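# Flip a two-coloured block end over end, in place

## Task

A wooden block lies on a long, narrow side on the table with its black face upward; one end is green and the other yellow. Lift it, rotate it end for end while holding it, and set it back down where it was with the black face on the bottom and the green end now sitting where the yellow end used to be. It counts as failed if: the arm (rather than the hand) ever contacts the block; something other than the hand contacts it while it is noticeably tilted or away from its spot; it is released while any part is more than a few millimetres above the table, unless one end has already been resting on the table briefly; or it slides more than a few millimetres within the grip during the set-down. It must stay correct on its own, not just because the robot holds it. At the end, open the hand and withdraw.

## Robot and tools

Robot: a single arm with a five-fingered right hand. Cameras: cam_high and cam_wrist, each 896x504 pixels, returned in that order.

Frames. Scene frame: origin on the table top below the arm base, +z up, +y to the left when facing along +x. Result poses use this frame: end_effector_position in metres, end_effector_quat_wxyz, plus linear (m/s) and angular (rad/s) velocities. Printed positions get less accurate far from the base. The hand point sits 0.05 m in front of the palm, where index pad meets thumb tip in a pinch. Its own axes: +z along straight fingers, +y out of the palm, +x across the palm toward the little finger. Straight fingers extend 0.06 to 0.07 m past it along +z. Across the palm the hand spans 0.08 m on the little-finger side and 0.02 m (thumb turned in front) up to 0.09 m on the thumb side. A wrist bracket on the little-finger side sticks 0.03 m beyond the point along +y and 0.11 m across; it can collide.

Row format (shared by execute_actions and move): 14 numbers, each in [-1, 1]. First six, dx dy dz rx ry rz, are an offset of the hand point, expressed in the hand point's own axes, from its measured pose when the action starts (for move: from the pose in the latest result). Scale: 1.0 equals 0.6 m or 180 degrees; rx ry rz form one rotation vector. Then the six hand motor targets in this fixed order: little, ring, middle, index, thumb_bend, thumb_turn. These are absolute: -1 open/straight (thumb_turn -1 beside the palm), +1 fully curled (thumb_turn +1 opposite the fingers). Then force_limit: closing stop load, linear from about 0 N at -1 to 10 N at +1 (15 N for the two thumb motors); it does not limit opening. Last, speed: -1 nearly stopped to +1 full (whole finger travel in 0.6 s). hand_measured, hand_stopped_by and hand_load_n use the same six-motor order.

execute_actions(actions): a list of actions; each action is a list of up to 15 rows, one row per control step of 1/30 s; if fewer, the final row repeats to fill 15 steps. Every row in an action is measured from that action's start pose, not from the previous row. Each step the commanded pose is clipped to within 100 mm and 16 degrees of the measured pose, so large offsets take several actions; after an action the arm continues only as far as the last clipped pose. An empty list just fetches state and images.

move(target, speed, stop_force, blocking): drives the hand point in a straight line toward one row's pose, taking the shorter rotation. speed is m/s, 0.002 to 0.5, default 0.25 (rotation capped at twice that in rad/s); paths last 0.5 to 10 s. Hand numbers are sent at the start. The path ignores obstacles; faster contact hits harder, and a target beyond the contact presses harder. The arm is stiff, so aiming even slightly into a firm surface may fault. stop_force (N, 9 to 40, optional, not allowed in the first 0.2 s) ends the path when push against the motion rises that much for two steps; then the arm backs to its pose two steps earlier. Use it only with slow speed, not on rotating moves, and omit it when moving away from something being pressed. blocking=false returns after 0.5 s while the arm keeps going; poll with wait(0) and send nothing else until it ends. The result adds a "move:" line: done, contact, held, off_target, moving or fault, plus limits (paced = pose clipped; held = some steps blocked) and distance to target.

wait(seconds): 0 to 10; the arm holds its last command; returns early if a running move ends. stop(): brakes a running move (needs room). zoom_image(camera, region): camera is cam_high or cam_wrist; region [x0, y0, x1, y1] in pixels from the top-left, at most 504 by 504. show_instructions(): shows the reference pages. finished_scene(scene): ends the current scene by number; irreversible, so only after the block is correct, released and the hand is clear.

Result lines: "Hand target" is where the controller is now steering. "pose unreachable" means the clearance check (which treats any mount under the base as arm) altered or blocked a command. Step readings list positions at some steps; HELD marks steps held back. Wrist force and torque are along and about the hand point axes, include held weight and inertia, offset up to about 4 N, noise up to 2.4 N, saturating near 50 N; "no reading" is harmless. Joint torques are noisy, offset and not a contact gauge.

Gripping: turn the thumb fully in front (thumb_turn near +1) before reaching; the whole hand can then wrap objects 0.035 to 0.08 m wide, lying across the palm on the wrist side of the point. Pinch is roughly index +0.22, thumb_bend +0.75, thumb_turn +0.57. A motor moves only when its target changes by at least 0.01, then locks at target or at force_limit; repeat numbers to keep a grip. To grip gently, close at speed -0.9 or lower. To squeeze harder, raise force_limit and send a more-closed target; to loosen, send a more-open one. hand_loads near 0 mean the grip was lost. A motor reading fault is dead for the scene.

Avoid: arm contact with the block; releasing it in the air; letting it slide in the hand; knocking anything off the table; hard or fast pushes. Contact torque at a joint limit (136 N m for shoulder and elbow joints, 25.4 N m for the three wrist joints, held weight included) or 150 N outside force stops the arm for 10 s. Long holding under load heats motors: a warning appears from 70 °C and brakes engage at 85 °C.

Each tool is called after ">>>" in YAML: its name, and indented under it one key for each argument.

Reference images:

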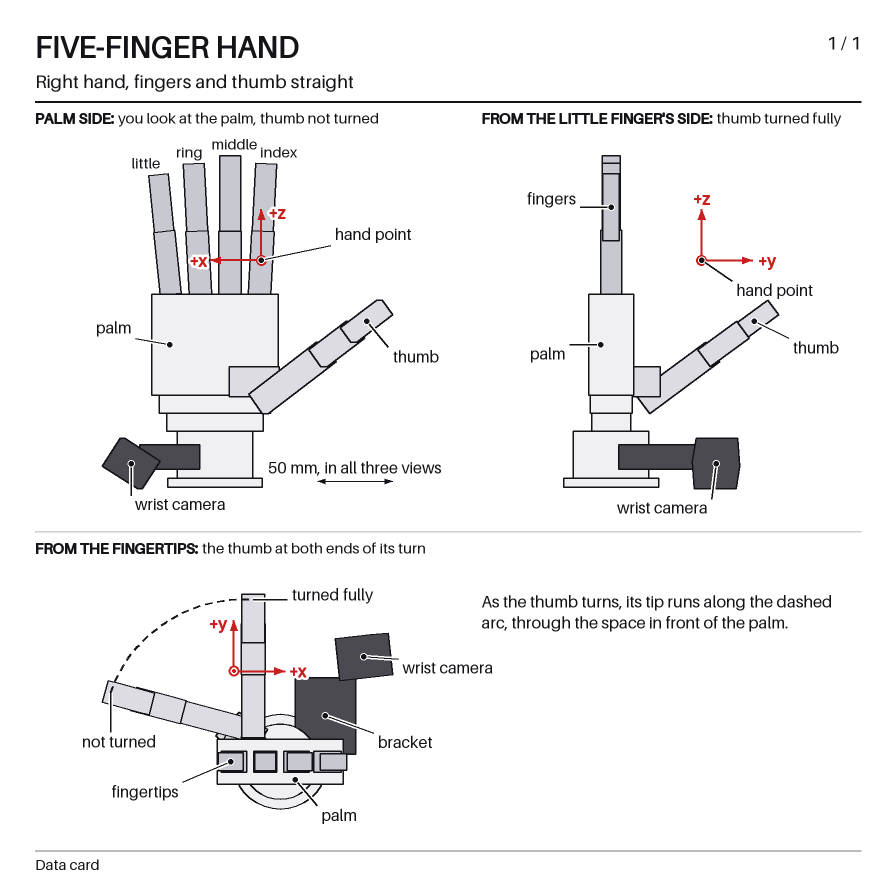

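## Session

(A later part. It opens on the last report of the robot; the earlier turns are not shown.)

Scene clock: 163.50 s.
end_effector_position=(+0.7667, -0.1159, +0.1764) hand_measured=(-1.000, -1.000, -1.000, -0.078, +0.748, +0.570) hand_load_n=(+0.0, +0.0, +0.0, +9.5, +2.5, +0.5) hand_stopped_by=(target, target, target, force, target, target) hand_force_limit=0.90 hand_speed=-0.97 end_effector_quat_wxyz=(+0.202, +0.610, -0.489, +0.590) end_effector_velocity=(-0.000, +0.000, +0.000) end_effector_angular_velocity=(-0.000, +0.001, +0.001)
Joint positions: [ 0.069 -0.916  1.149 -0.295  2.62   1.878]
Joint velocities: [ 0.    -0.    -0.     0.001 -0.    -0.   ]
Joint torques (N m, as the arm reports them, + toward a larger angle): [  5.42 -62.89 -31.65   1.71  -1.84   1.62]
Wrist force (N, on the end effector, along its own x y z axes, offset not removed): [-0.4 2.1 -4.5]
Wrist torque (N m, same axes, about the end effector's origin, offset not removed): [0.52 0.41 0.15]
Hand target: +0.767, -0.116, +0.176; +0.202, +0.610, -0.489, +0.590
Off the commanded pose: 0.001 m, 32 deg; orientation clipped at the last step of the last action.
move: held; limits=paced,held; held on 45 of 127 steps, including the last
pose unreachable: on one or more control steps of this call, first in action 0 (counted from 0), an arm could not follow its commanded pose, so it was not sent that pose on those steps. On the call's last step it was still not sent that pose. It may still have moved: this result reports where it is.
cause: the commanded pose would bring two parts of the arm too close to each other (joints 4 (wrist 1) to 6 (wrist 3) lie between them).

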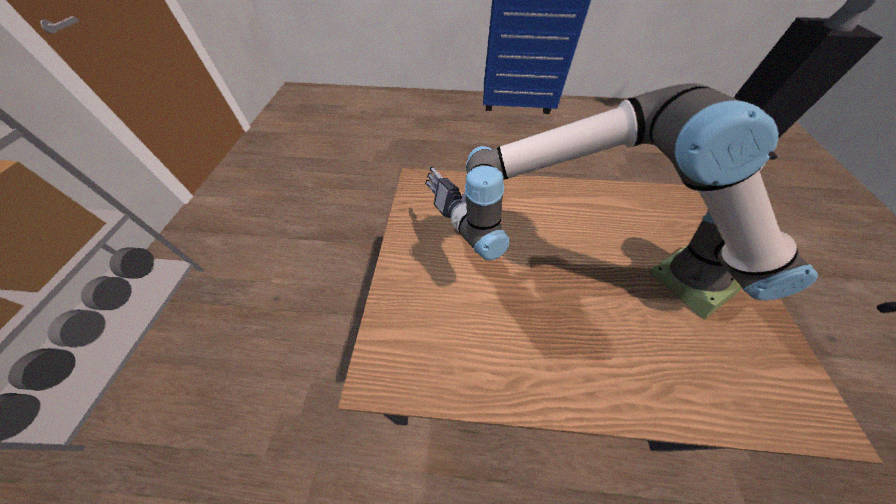

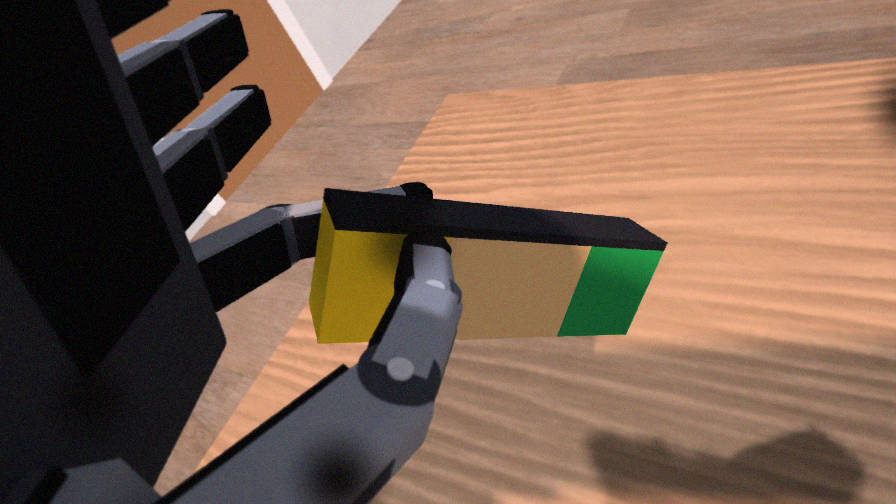

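>>> move:
  target: [0,0,-0.05,0.057,-0.329,0.751,-1,-1,-1,0.55,0.75,0.57,0.9,-0.97]
  speed: 0.25

>>> move:
  target: [0,0,0,0,0,0,-1,-1,-1,-0.097,0.75,0.57,0.9,-0.97]

Scene clock: 180.07 s.
end_effector_position=(+0.7503, -0.0914, +0.1840) hand_measured=(-1.000, -1.000, -1.000, -0.078, +0.748, +0.570) hand_load_n=(+0.0, +0.0, +0.0, +9.5, +2.5, +0.0) hand_stopped_by=(target, target, target, force, target, target) hand_force_limit=0.90 hand_speed=-0.97 end_effector_quat_wxyz=(+0.526, -0.143, +0.781, -0.305) end_effector_velocity=(-0.001, -0.000, +0.001) end_effector_angular_velocity=(+0.175, -0.132, +0.009)
Joint positions: [-0.307 -1.338  1.79  -0.4    1.607  3.865]
Joint velocities: [-0.052 -0.     0.072 -0.128 -0.124  0.195]
Joint torques (N m, as the arm reports them, + toward a larger angle): [  2.46 -28.15  -3.83  -3.54  -2.73   2.03]
Wrist force (N, on the end effector, along its own x y z axes, offset not removed): [-1.1 -1.6 -3.6]
Wrist torque (N m, same axes, about the end effector's origin, offset not removed): [-0.06 0.27 -0.07]
Hand target: +0.750, -0.091, +0.184; +0.534, -0.135, +0.780, -0.296
Off the commanded pose: 0.001 m, 34 deg; orientation clipped at the last step of the last action.
move: moving (no rest 5 s after the path's end); limits=paced

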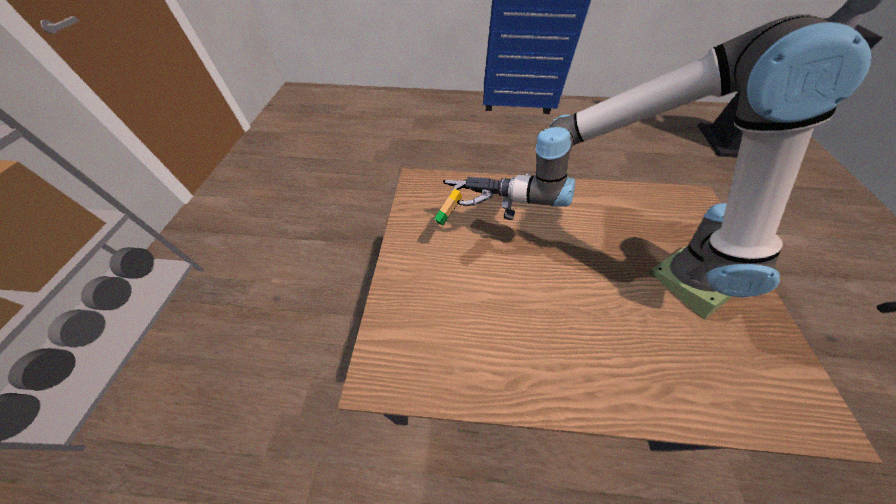

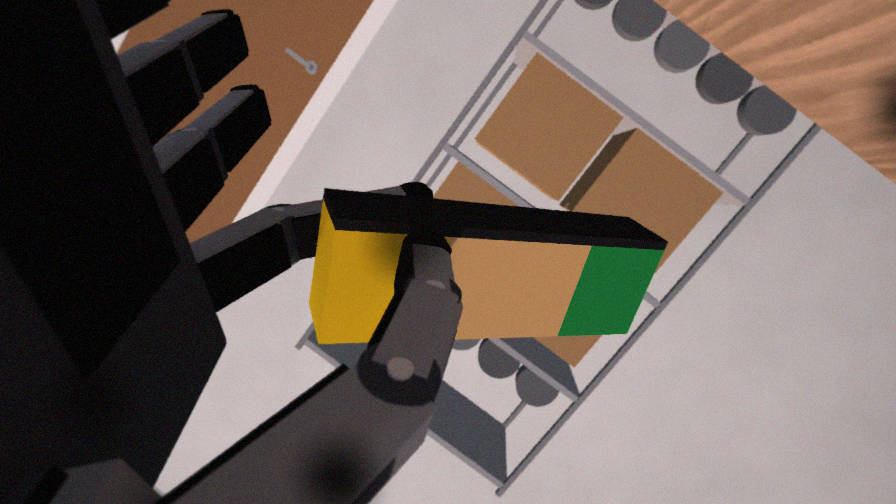

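Scene clock: 180.67 s.
end_effector_position=(+0.7503, -0.0914, +0.1840) hand_measured=(-1.000, -1.000, -1.000, -0.098, +0.748, +0.570) hand_load_n=(+0.0, +0.0, +0.0, +2.5, +1.5, -0.5) hand_stopped_by=(target, target, target, moving, target, target) hand_force_limit=0.90 hand_speed=-0.97 end_effector_quat_wxyz=(+0.526, -0.143, +0.781, -0.304) end_effector_velocity=(+0.000, -0.000, +0.001) end_effector_angular_velocity=(-0.002, -0.001, -0.000)
Joint positions: [-0.307 -1.338  1.79  -0.4    1.607  3.865]
Joint velocities: [ 0.001 -0.    -0.001 -0.     0.001 -0.001]
Joint torques (N m, as the arm reports them, + toward a larger angle): [ 13.3  -48.31 -31.7    1.39   1.1   -1.58]
Wrist force (N, on the end effector, along its own x y z axes, offset not removed): [-1.3 0.9 -0.6]
Wrist torque (N m, same axes, about the end effector's origin, offset not removed): [-0.13 0.60 0.03]
Hand target: +0.750, -0.091, +0.184; +0.526, -0.143, +0.781, -0.304
Off the commanded pose: 0.000 m, 0 deg.
move: done

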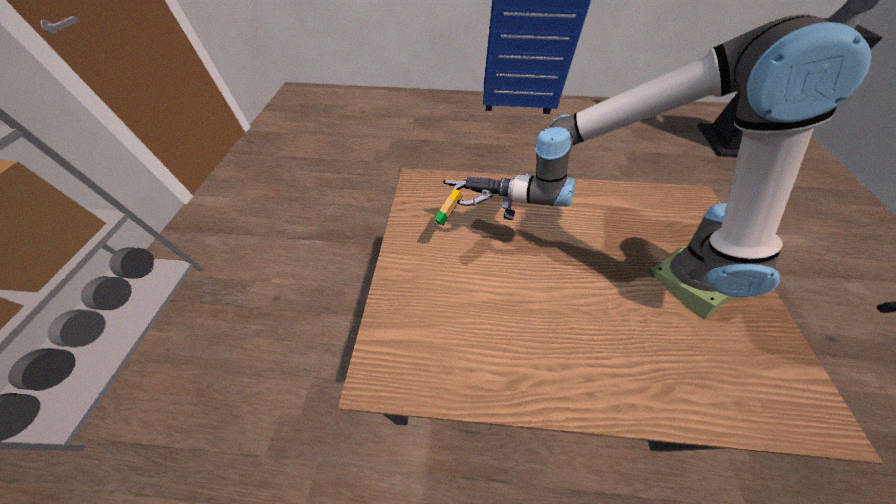

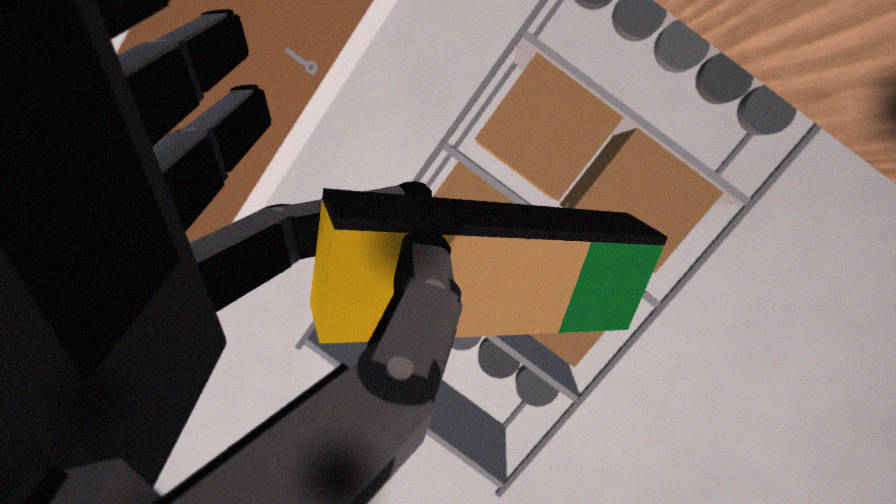

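>>> move:
  target: [0,0,0,0.013,-0.076,0.173,-1,-1,-1,-0.097,0.75,0.57,0.9,-0.97]
  speed: 0.15

Scene clock: 185.50 s.
end_effector_position=(+0.7502, -0.0915, +0.1840) hand_measured=(-1.000, -1.000, -1.000, -0.098, +0.748, +0.570) hand_load_n=(+0.0, +0.0, +0.0, +2.0, +1.5, -0.5) hand_stopped_by=(target, target, target, target, target, target) hand_force_limit=0.90 hand_speed=-0.97 end_effector_quat_wxyz=(+0.679, +0.047, +0.718, -0.149) end_effector_velocity=(+0.000, +0.000, -0.000) end_effector_angular_velocity=(+0.009, -0.007, -0.001)
Joint positions: [-0.368 -1.254  1.956 -0.87   1.453  4.423]
Joint velocities: [ 0.     0.003  0.002 -0.009  0.     0.011]
Joint torques (N m, as the arm reports them, + toward a larger angle): [ 13.8  -26.71  -0.13  -3.65  -2.06   1.85]
Wrist force (N, on the end effector, along its own x y z axes, offset not removed): [-1.2 -2.3 -2.4]
Wrist torque (N m, same axes, about the end effector's origin, offset not removed): [-0.18 0.46 0.19]
Hand target: +0.750, -0.091, +0.184; +0.679, +0.047, +0.717, -0.149
Off the commanded pose: 0.000 m, 0 deg.
move: done

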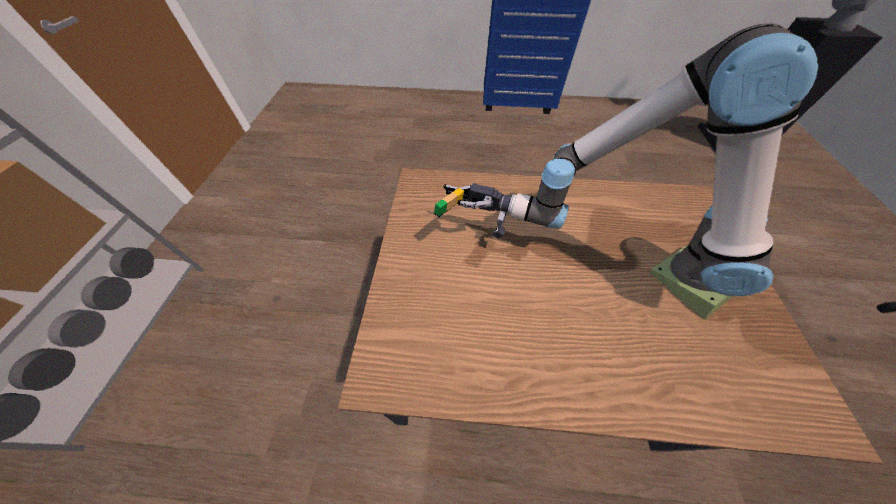

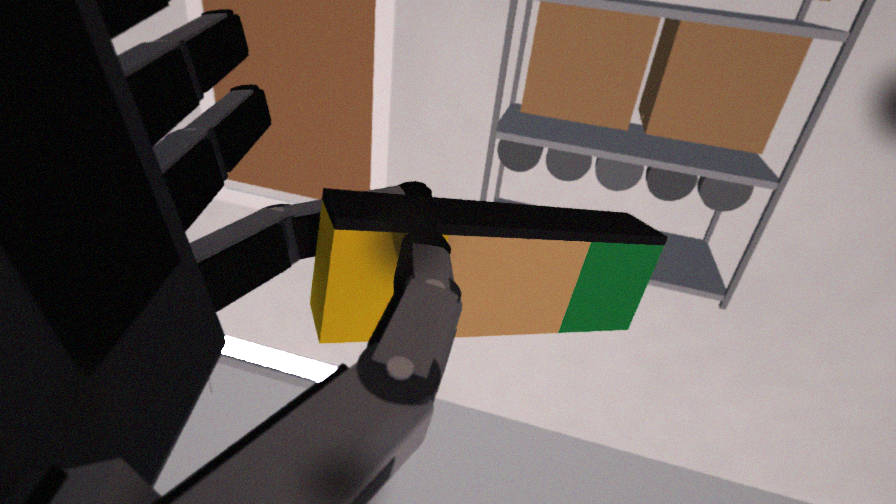

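>>> move:
  target: [0,0,0,0,0,0,-1,-1,-1,-0.101,0.75,0.57,0.9,-0.98]

Scene clock: 188.37 s.
end_effector_position=(+0.7502, -0.0915, +0.1839) hand_measured=(-1.000, -1.000, -1.000, -0.102, +0.750, +0.570) hand_load_n=(+0.0, +0.0, +0.0, +1.5, +1.0, -0.5) hand_stopped_by=(target, target, target, target, target, target) hand_force_limit=0.90 hand_speed=-0.98 end_effector_quat_wxyz=(+0.679, +0.047, +0.718, -0.149) end_effector_velocity=(-0.000, -0.001, -0.001) end_effector_angular_velocity=(-0.000, +0.001, -0.001)
Joint positions: [-0.368 -1.254  1.956 -0.87   1.453  4.423]
Joint velocities: [-0.001 -0.     0.001  0.001 -0.    -0.   ]
Joint torques (N m, as the arm reports them, + toward a larger angle): [  1.64 -49.34 -27.03   0.68  -0.29  -1.58]
Wrist force (N, on the end effector, along its own x y z axes, offset not removed): [2.8 0.5 -4.7]
Wrist torque (N m, same axes, about the end effector's origin, offset not removed): [0.34 -0.31 0.35]
Hand target: +0.750, -0.092, +0.184; +0.679, +0.047, +0.718, -0.149
Off the commanded pose: 0.000 m, 0 deg.
move: done

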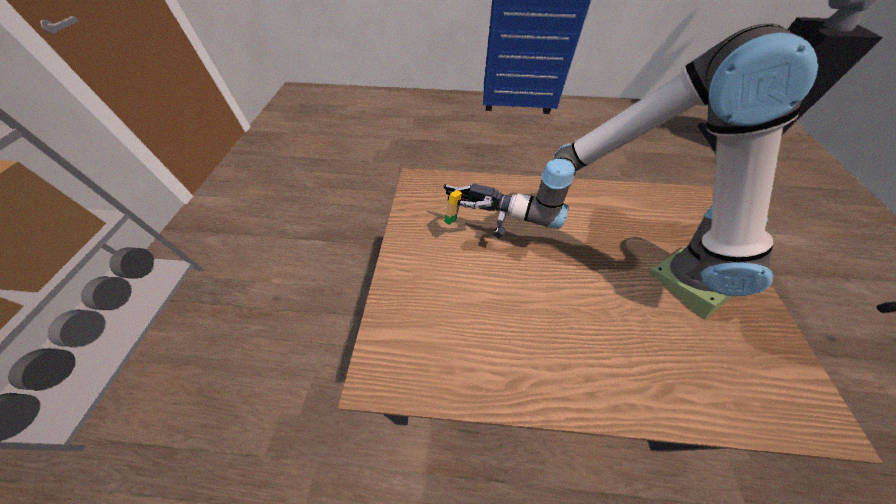

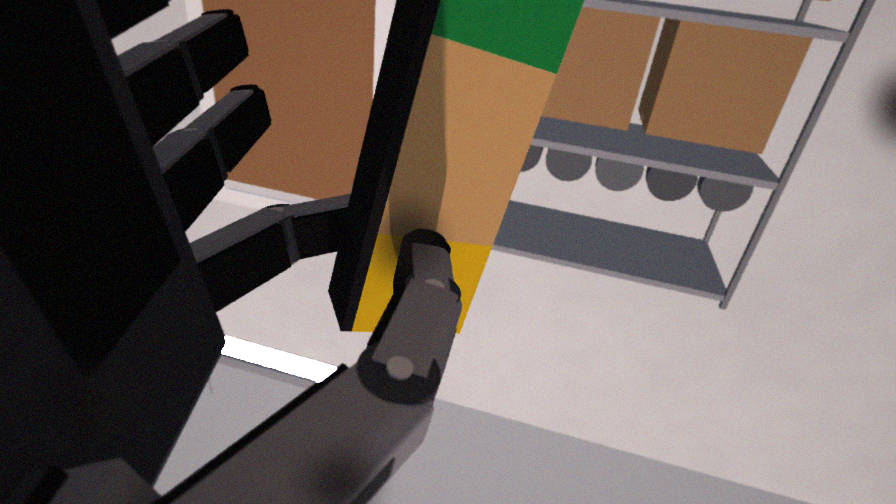

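>>> move:
  target: [0,0,0,0,0,0,-1,-1,-1,0.5,0.75,0.57,0.9,-0.95]

>>> move:
  target: [0,0,0,-0.039,0.222,-0.508,-1,-1,-1,0.5,0.75,0.57,0.9,-0.95]
  speed: 0.12

Scene clock: 193.67 s.
end_effector_position=(+0.7502, -0.0915, +0.1840) hand_measured=(-1.000, -1.000, -1.000, -0.078, +0.748, +0.570) hand_load_n=(+0.0, +0.0, +0.0, +9.5, +2.0, -1.0) hand_stopped_by=(target, target, target, force, target, target) hand_force_limit=0.90 hand_speed=-0.95 end_effector_quat_wxyz=(+0.679, +0.047, +0.718, -0.149) end_effector_velocity=(-0.000, -0.000, -0.000) end_effector_angular_velocity=(+0.001, +0.000, -0.000)
Joint positions: [-0.368 -1.254  1.956 -0.87   1.453  4.423]
Joint velocities: [-0.     0.    -0.     0.    -0.     0.001]
Joint torques (N m, as the arm reports them, + toward a larger angle): [  8.69 -43.    -0.23   0.25  -0.64  -0.86]
Wrist force (N, on the end effector, along its own x y z axes, offset not removed): [1.7 -3.9 2.3]
Wrist torque (N m, same axes, about the end effector's origin, offset not removed): [-0.85 0.03 0.27]
Hand target: +0.750, -0.091, +0.184; +0.679, +0.047, +0.718, -0.149
Off the commanded pose: 0.000 m, 0 deg.
move: done

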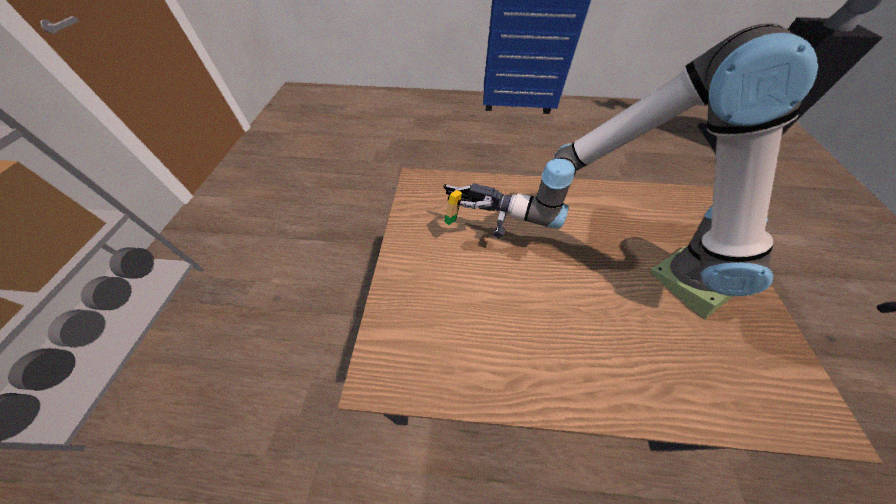

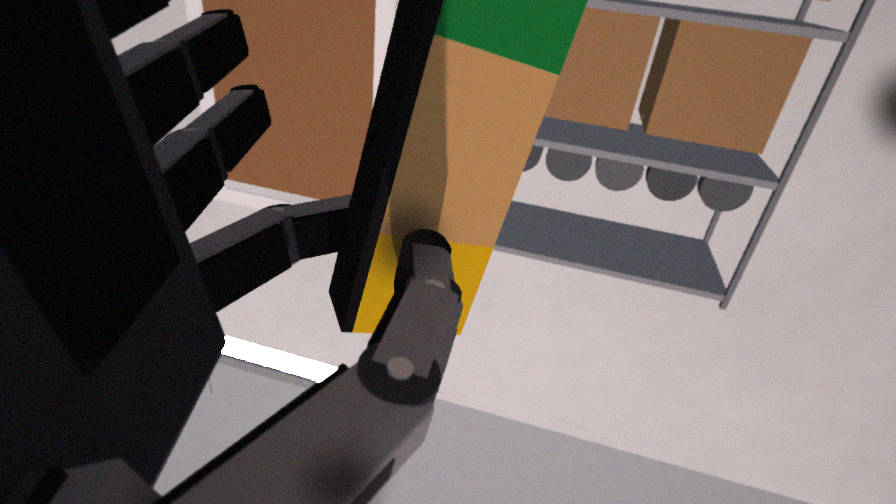

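Scene clock: 201.33 s.
end_effector_position=(+0.7503, -0.0914, +0.1839) hand_measured=(-1.000, -1.000, -1.000, -0.078, +0.748, +0.570) hand_load_n=(+0.0, +0.0, +0.0, +9.5, +2.5, -1.0) hand_stopped_by=(target, target, target, force, target, target) hand_force_limit=0.90 hand_speed=-0.95 end_effector_quat_wxyz=(+0.115, -0.463, +0.710, -0.519) end_effector_velocity=(-0.000, -0.000, -0.001) end_effector_angular_velocity=(-0.007, +0.006, -0.000)
Joint positions: [-0.015 -1.113  1.279  0.103  2.304  2.921]
Joint velocities: [ 0.002  0.003 -0.003  0.     0.006 -0.007]
Joint torques (N m, as the arm reports them, + toward a larger angle): [ 16.58 -38.36 -31.92   2.17   1.65  -1.74]
Wrist force (N, on the end effector, along its own x y z axes, offset not removed): [0.1 -0.9 -3.3]
Wrist torque (N m, same axes, about the end effector's origin, offset not removed): [0.07 0.13 -0.04]
Hand target: +0.750, -0.091, +0.184; +0.114, -0.463, +0.710, -0.519
Off the commanded pose: 0.000 m, 0 deg.
move: done

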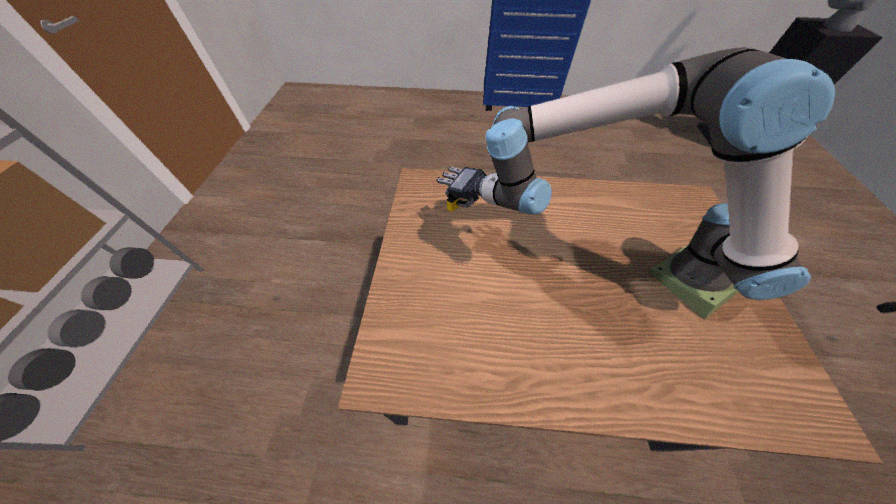

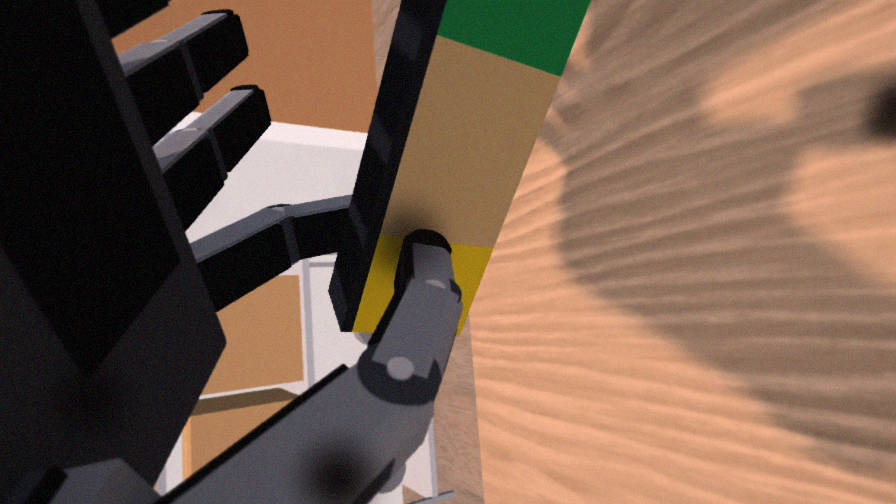

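>>> move:
  target: [-0.061,0.182,0.175,-0.001,0.007,-0.016,-1,-1,-1,0.5,0.75,0.57,0.9,-0.95]
  speed: 0.1

>>> move:
  target: [-0.012,0.027,0.0145,0,0,0,-1,-1,-1,0.5,0.75,0.57,0.9,-0.95]
  speed: 0.005
  stop_force: 9

>>> move:
  target: [0,0,-0.002,0,0,0,-1,-1,-1,-0.8,0.75,0.57,0.9,-0.5]

Scene clock: 208.30 s.
end_effector_position=(+0.7788, -0.1254, +0.0347) hand_measured=(-1.000, -1.000, -1.000, -0.078, +0.748, +0.570) hand_load_n=(+0.0, +0.0, +0.0, +9.5, +2.5, -1.0) hand_stopped_by=(target, target, target, force, target, target) hand_force_limit=0.90 hand_speed=-0.95 end_effector_quat_wxyz=(+0.093, -0.475, +0.700, -0.525) end_effector_velocity=(+0.001, +0.000, -0.001) end_effector_angular_velocity=(-0.001, +0.000, +0.001)
Joint positions: [-0.106 -0.914  1.317 -0.157  2.238  2.838]
Joint velocities: [ 0.     0.003 -0.002 -0.002  0.    -0.001]
Joint torques (N m, as the arm reports them, + toward a larger angle): [  5.32 -42.81 -31.01  -2.64  -1.9   -1.91]
Wrist force (N, on the end effector, along its own x y z axes, offset not removed): [-0.4 -0.5 1.7]
Wrist torque (N m, same axes, about the end effector's origin, offset not removed): [-0.18 0.07 0.41]
Hand target: +0.779, -0.125, +0.035; +0.093, -0.475, +0.700, -0.525
Off the commanded pose: 0.000 m, 0 deg.
move: done

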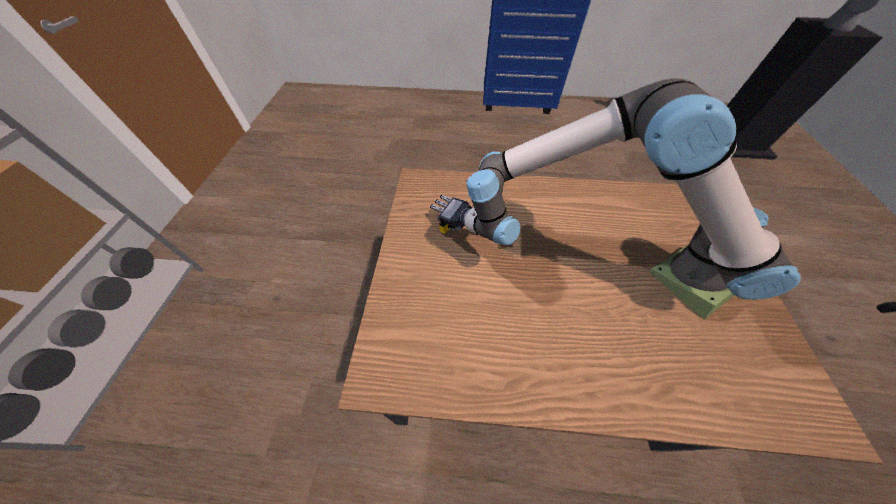

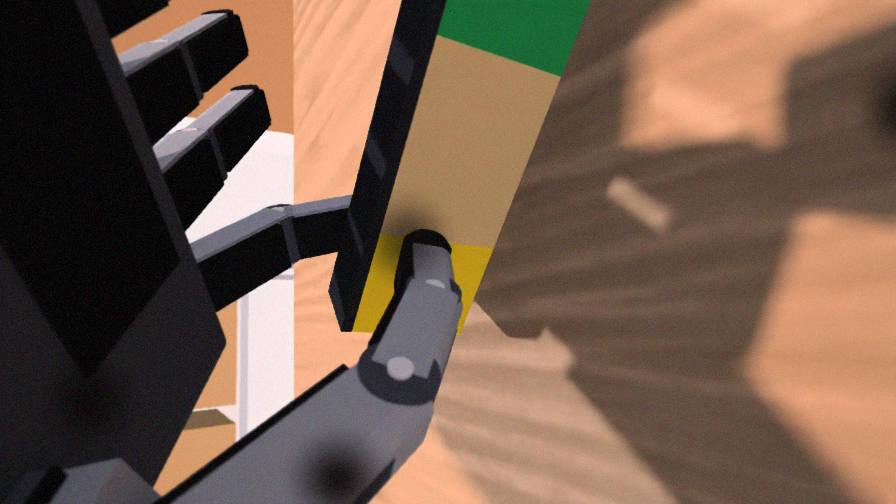

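Scene clock: 211.00 s.
end_effector_position=(+0.7788, -0.1256, +0.0229) hand_measured=(-1.000, -1.000, -1.000, -0.078, +0.748, +0.570) hand_load_n=(+0.0, +0.0, +0.0, +9.0, +1.0, -1.5) hand_stopped_by=(target, target, target, force, target, target) hand_force_limit=0.90 hand_speed=-0.95 end_effector_quat_wxyz=(+0.093, -0.475, +0.700, -0.525) end_effector_velocity=(-0.001, -0.000, +0.001) end_effector_angular_velocity=(+0.000, +0.004, +0.001)
Joint positions: [-0.11  -0.899  1.324 -0.179  2.234  2.837]
Joint velocities: [ 0.    -0.002 -0.001  0.007  0.    -0.   ]
Joint torques (N m, as the arm reports them, + toward a larger angle): [ 10.06 -56.01 -12.2    2.72  -0.33  -1.32]
Wrist force (N, on the end effector, along its own x y z axes, offset not removed): [3.9 -5.5 -9.6]
Wrist torque (N m, same axes, about the end effector's origin, offset not removed): [0.52 0.04 0.30]
Hand target: +0.779, -0.126, +0.023; +0.093, -0.475, +0.700, -0.525
Off the commanded pose: 0.008 m, 0 deg.
move: contact

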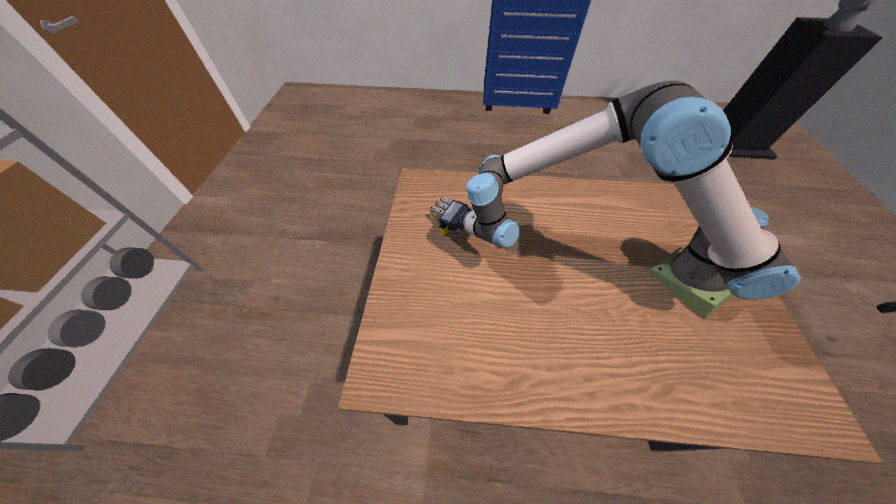

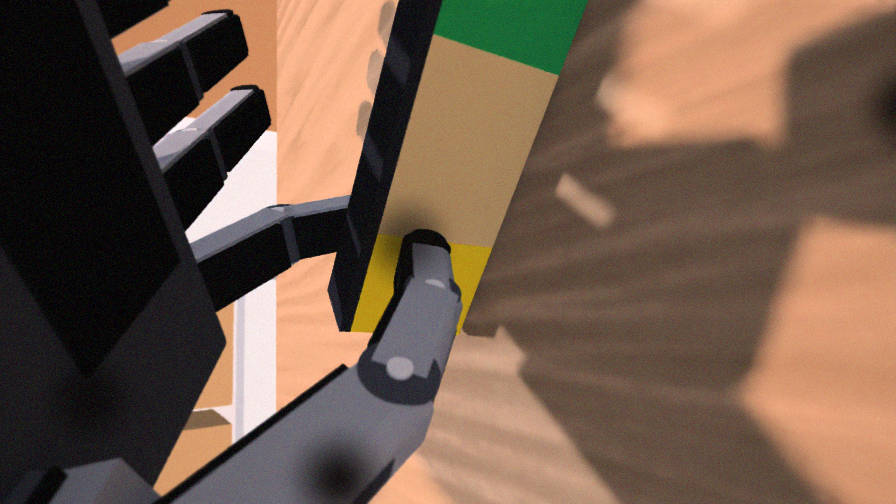

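Scene clock: 212.13 s.
end_effector_position=(+0.7781, -0.1248, +0.0234) hand_measured=(-1.000, -1.000, -1.000, -0.800, +0.750, +0.570) hand_load_n=(+0.0, +0.0, +0.0, +0.0, +0.0, +0.0) hand_stopped_by=(target, target, target, target, target, target) hand_force_limit=0.90 hand_speed=-0.50 end_effector_quat_wxyz=(+0.093, -0.475, +0.700, -0.525) end_effector_velocity=(-0.000, -0.000, -0.000) end_effector_angular_velocity=(-0.000, +0.000, -0.001)
Joint positions: [-0.108 -0.901  1.326 -0.179  2.236  2.837]
Joint velocities: [-0.     0.     0.001 -0.001  0.    -0.   ]
Joint torques (N m, as the arm reports them, + toward a larger angle): [ 16.9  -63.16  -3.36  -2.4    1.69   1.71]
Wrist force (N, on the end effector, along its own x y z axes, offset not removed): [1.5 -0.9 -4.3]
Wrist torque (N m, same axes, about the end effector's origin, offset not removed): [-0.06 -0.09 0.32]
Hand target: +0.778, -0.125, +0.023; +0.093, -0.475, +0.700, -0.525
Off the commanded pose: 0.000 m, 0 deg.
move: done

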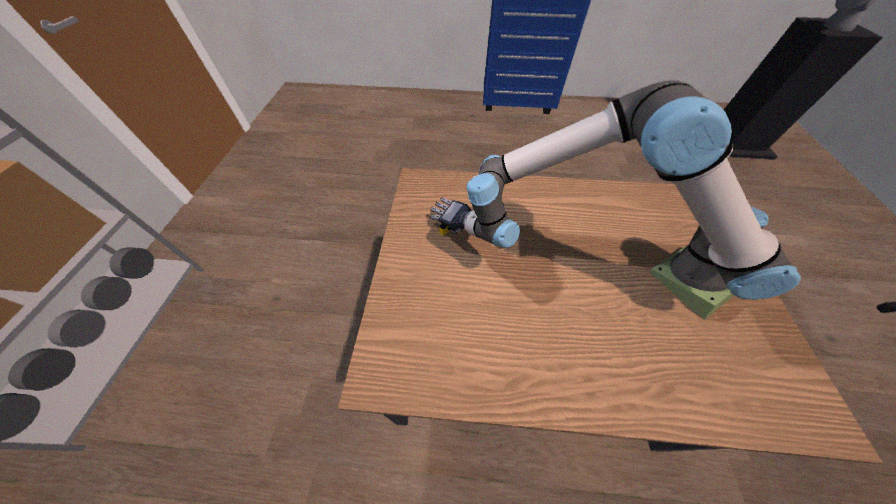

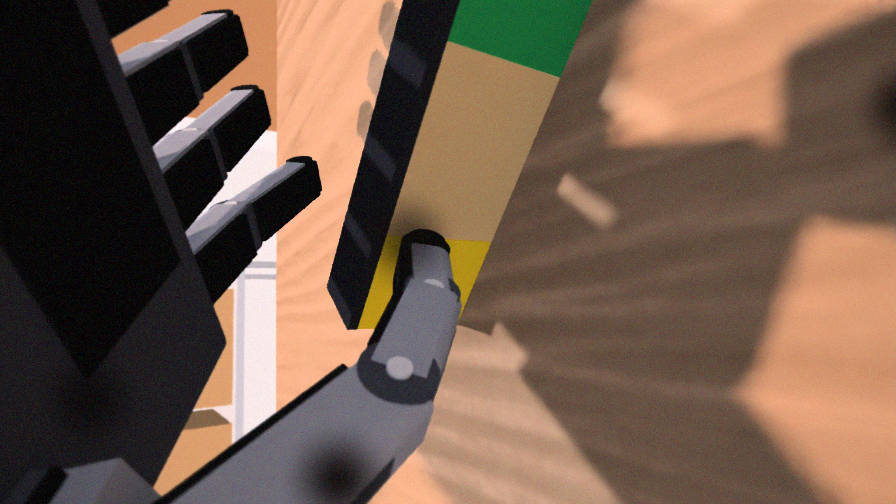

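>>> move:
  target: [0.001,0.0135,0.002,0.02,0.009,0,-1,-1,-1,-0.8,0.75,0.57,0.9,-0.5]
  speed: 0.02

>>> move:
  target: [0,0,0,0,0,0,-1,-1,-1,0.5,0.75,0.57,0.9,-0.85]

>>> move:
  target: [0.0037,-0.0085,-0.0038,0,0,0,-1,-1,-1,0.5,0.75,0.57,0.9,-0.85]
  speed: 0.01

Scene clock: 218.33 s.
end_effector_position=(+0.7739, -0.1260, +0.0166) hand_measured=(-1.000, -1.000, -1.000, -0.800, +0.750, +0.570) hand_load_n=(+0.0, +0.0, +0.0, +0.0, +0.0, +0.0) hand_stopped_by=(target, target, target, target, target, target) hand_force_limit=0.90 hand_speed=-0.50 end_effector_quat_wxyz=(+0.098, -0.464, +0.685, -0.553) end_effector_velocity=(+0.000, -0.000, -0.000) end_effector_angular_velocity=(-0.005, -0.008, -0.000)
Joint positions: [-0.107 -0.915  1.411 -0.337  2.244  2.784]
Joint velocities: [ 0.    -0.001  0.008 -0.018  0.    -0.005]
Joint torques (N m, as the arm reports them, + toward a larger angle): [ 16.7  -61.1   -2.71  -2.43   1.53  -1.57]
Wrist force (N, on the end effector, along its own x y z axes, offset not removed): [-1.0 0.6 -0.6]
Wrist torque (N m, same axes, about the end effector's origin, offset not removed): [0.14 0.46 0.22]
Hand target: +0.774, -0.126, +0.016; +0.098, -0.464, +0.684, -0.554
Off the commanded pose: 0.000 m, 0 deg.
move: done

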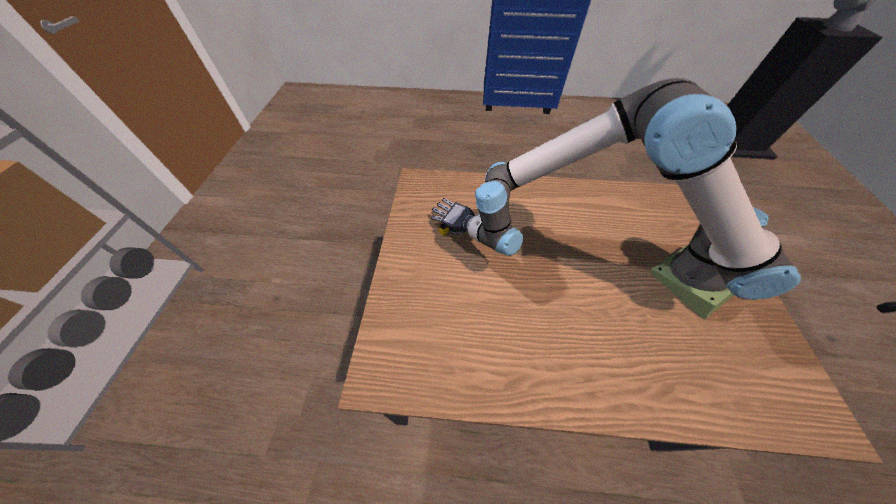

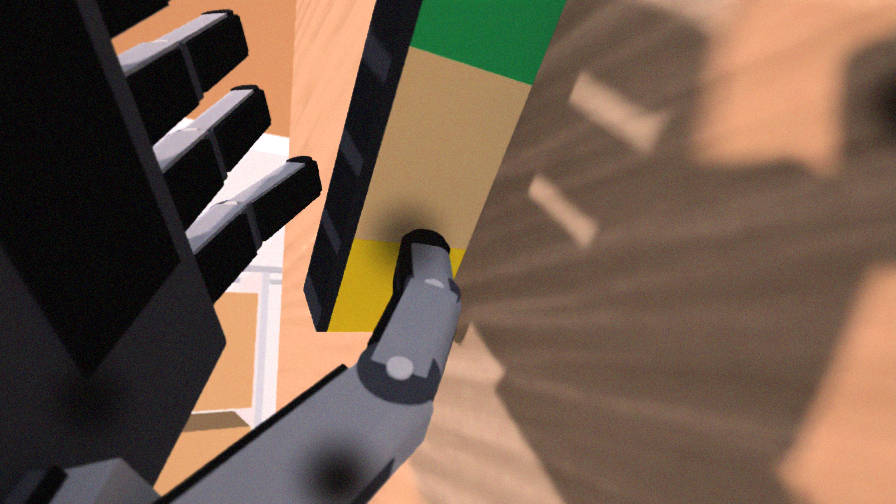

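Scene clock: 221.47 s.
end_effector_position=(+0.7739, -0.1260, +0.0166) hand_measured=(-1.000, -1.000, -1.000, -0.088, +0.750, +0.570) hand_load_n=(+0.0, +0.0, +0.0, +9.0, +1.5, -1.0) hand_stopped_by=(target, target, target, force, target, target) hand_force_limit=0.90 hand_speed=-0.85 end_effector_quat_wxyz=(+0.098, -0.464, +0.685, -0.553) end_effector_velocity=(+0.000, -0.000, +0.001) end_effector_angular_velocity=(-0.000, -0.000, -0.000)
Joint positions: [-0.107 -0.915  1.411 -0.337  2.244  2.784]
Joint velocities: [ 0.    -0.    -0.001  0.001  0.001 -0.   ]
Joint torques (N m, as the arm reports them, + toward a larger angle): [ 14.47 -40.4  -26.81   1.68  -0.41   1.69]
Wrist force (N, on the end effector, along its own x y z axes, offset not removed): [0.4 -1.6 1.6]
Wrist torque (N m, same axes, about the end effector's origin, offset not removed): [-0.18 0.05 0.17]
Hand target: +0.774, -0.126, +0.017; +0.098, -0.464, +0.685, -0.553
Off the commanded pose: 0.000 m, 0 deg.
move: done

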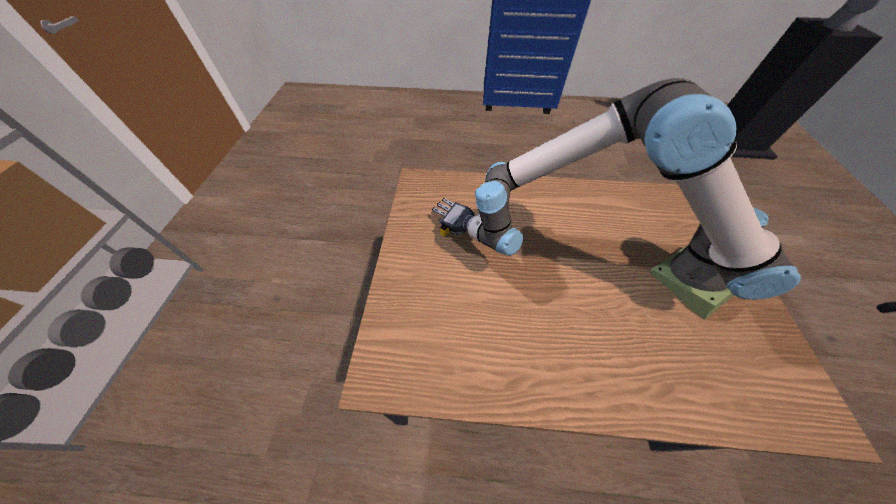

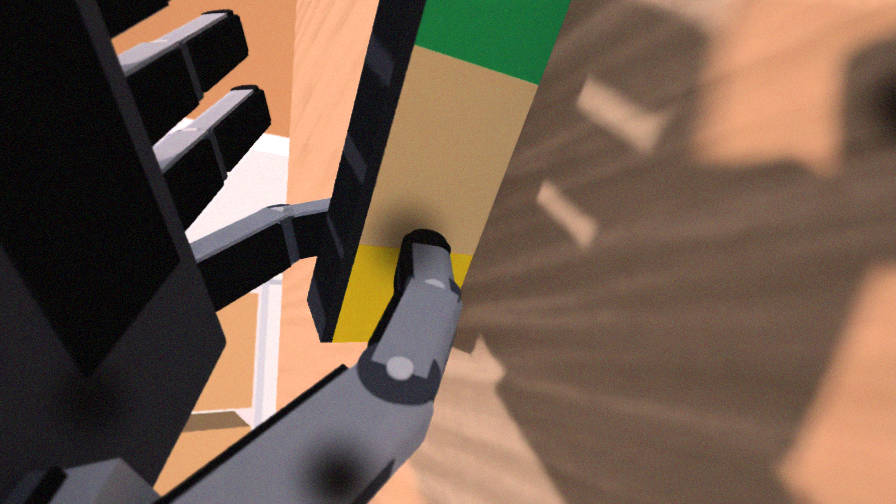

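Scene clock: 222.30 s.
end_effector_position=(+0.7739, -0.1260, +0.0224) hand_measured=(-1.000, -1.000, -1.000, -0.088, +0.750, +0.570) hand_load_n=(+0.0, +0.0, +0.0, +8.5, +1.5, -0.5) hand_stopped_by=(target, target, target, force, target, target) hand_force_limit=0.90 hand_speed=-0.85 end_effector_quat_wxyz=(+0.098, -0.464, +0.685, -0.553) end_effector_velocity=(-0.000, -0.000, +0.001) end_effector_angular_velocity=(-0.000, +0.002, +0.000)
Joint positions: [-0.105 -0.922  1.408 -0.326  2.245  2.784]
Joint velocities: [ 0.    -0.002 -0.001  0.004  0.    -0.   ]
Joint torques (N m, as the arm reports them, + toward a larger angle): [ 16.73 -62.9  -30.33   1.38   1.49   1.85]
Wrist force (N, on the end effector, along its own x y z axes, offset not removed): [2.2 -2.8 -4.5]
Wrist torque (N m, same axes, about the end effector's origin, offset not removed): [-0.14 0.04 0.25]
Hand target: +0.774, -0.126, +0.023; +0.098, -0.464, +0.685, -0.553
Off the commanded pose: 0.000 m, 0 deg.
move: done

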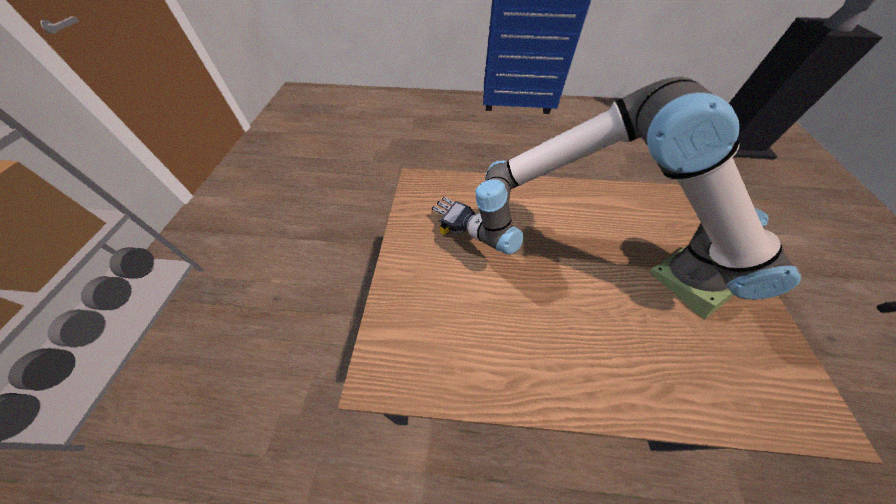

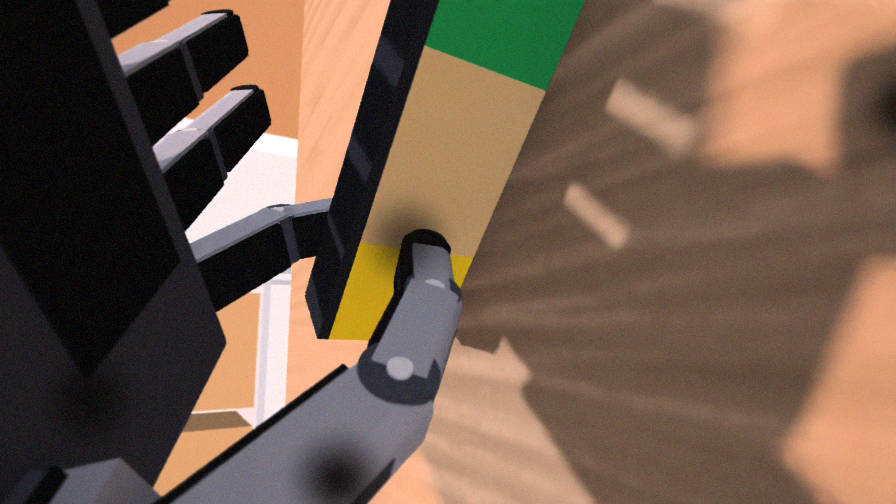

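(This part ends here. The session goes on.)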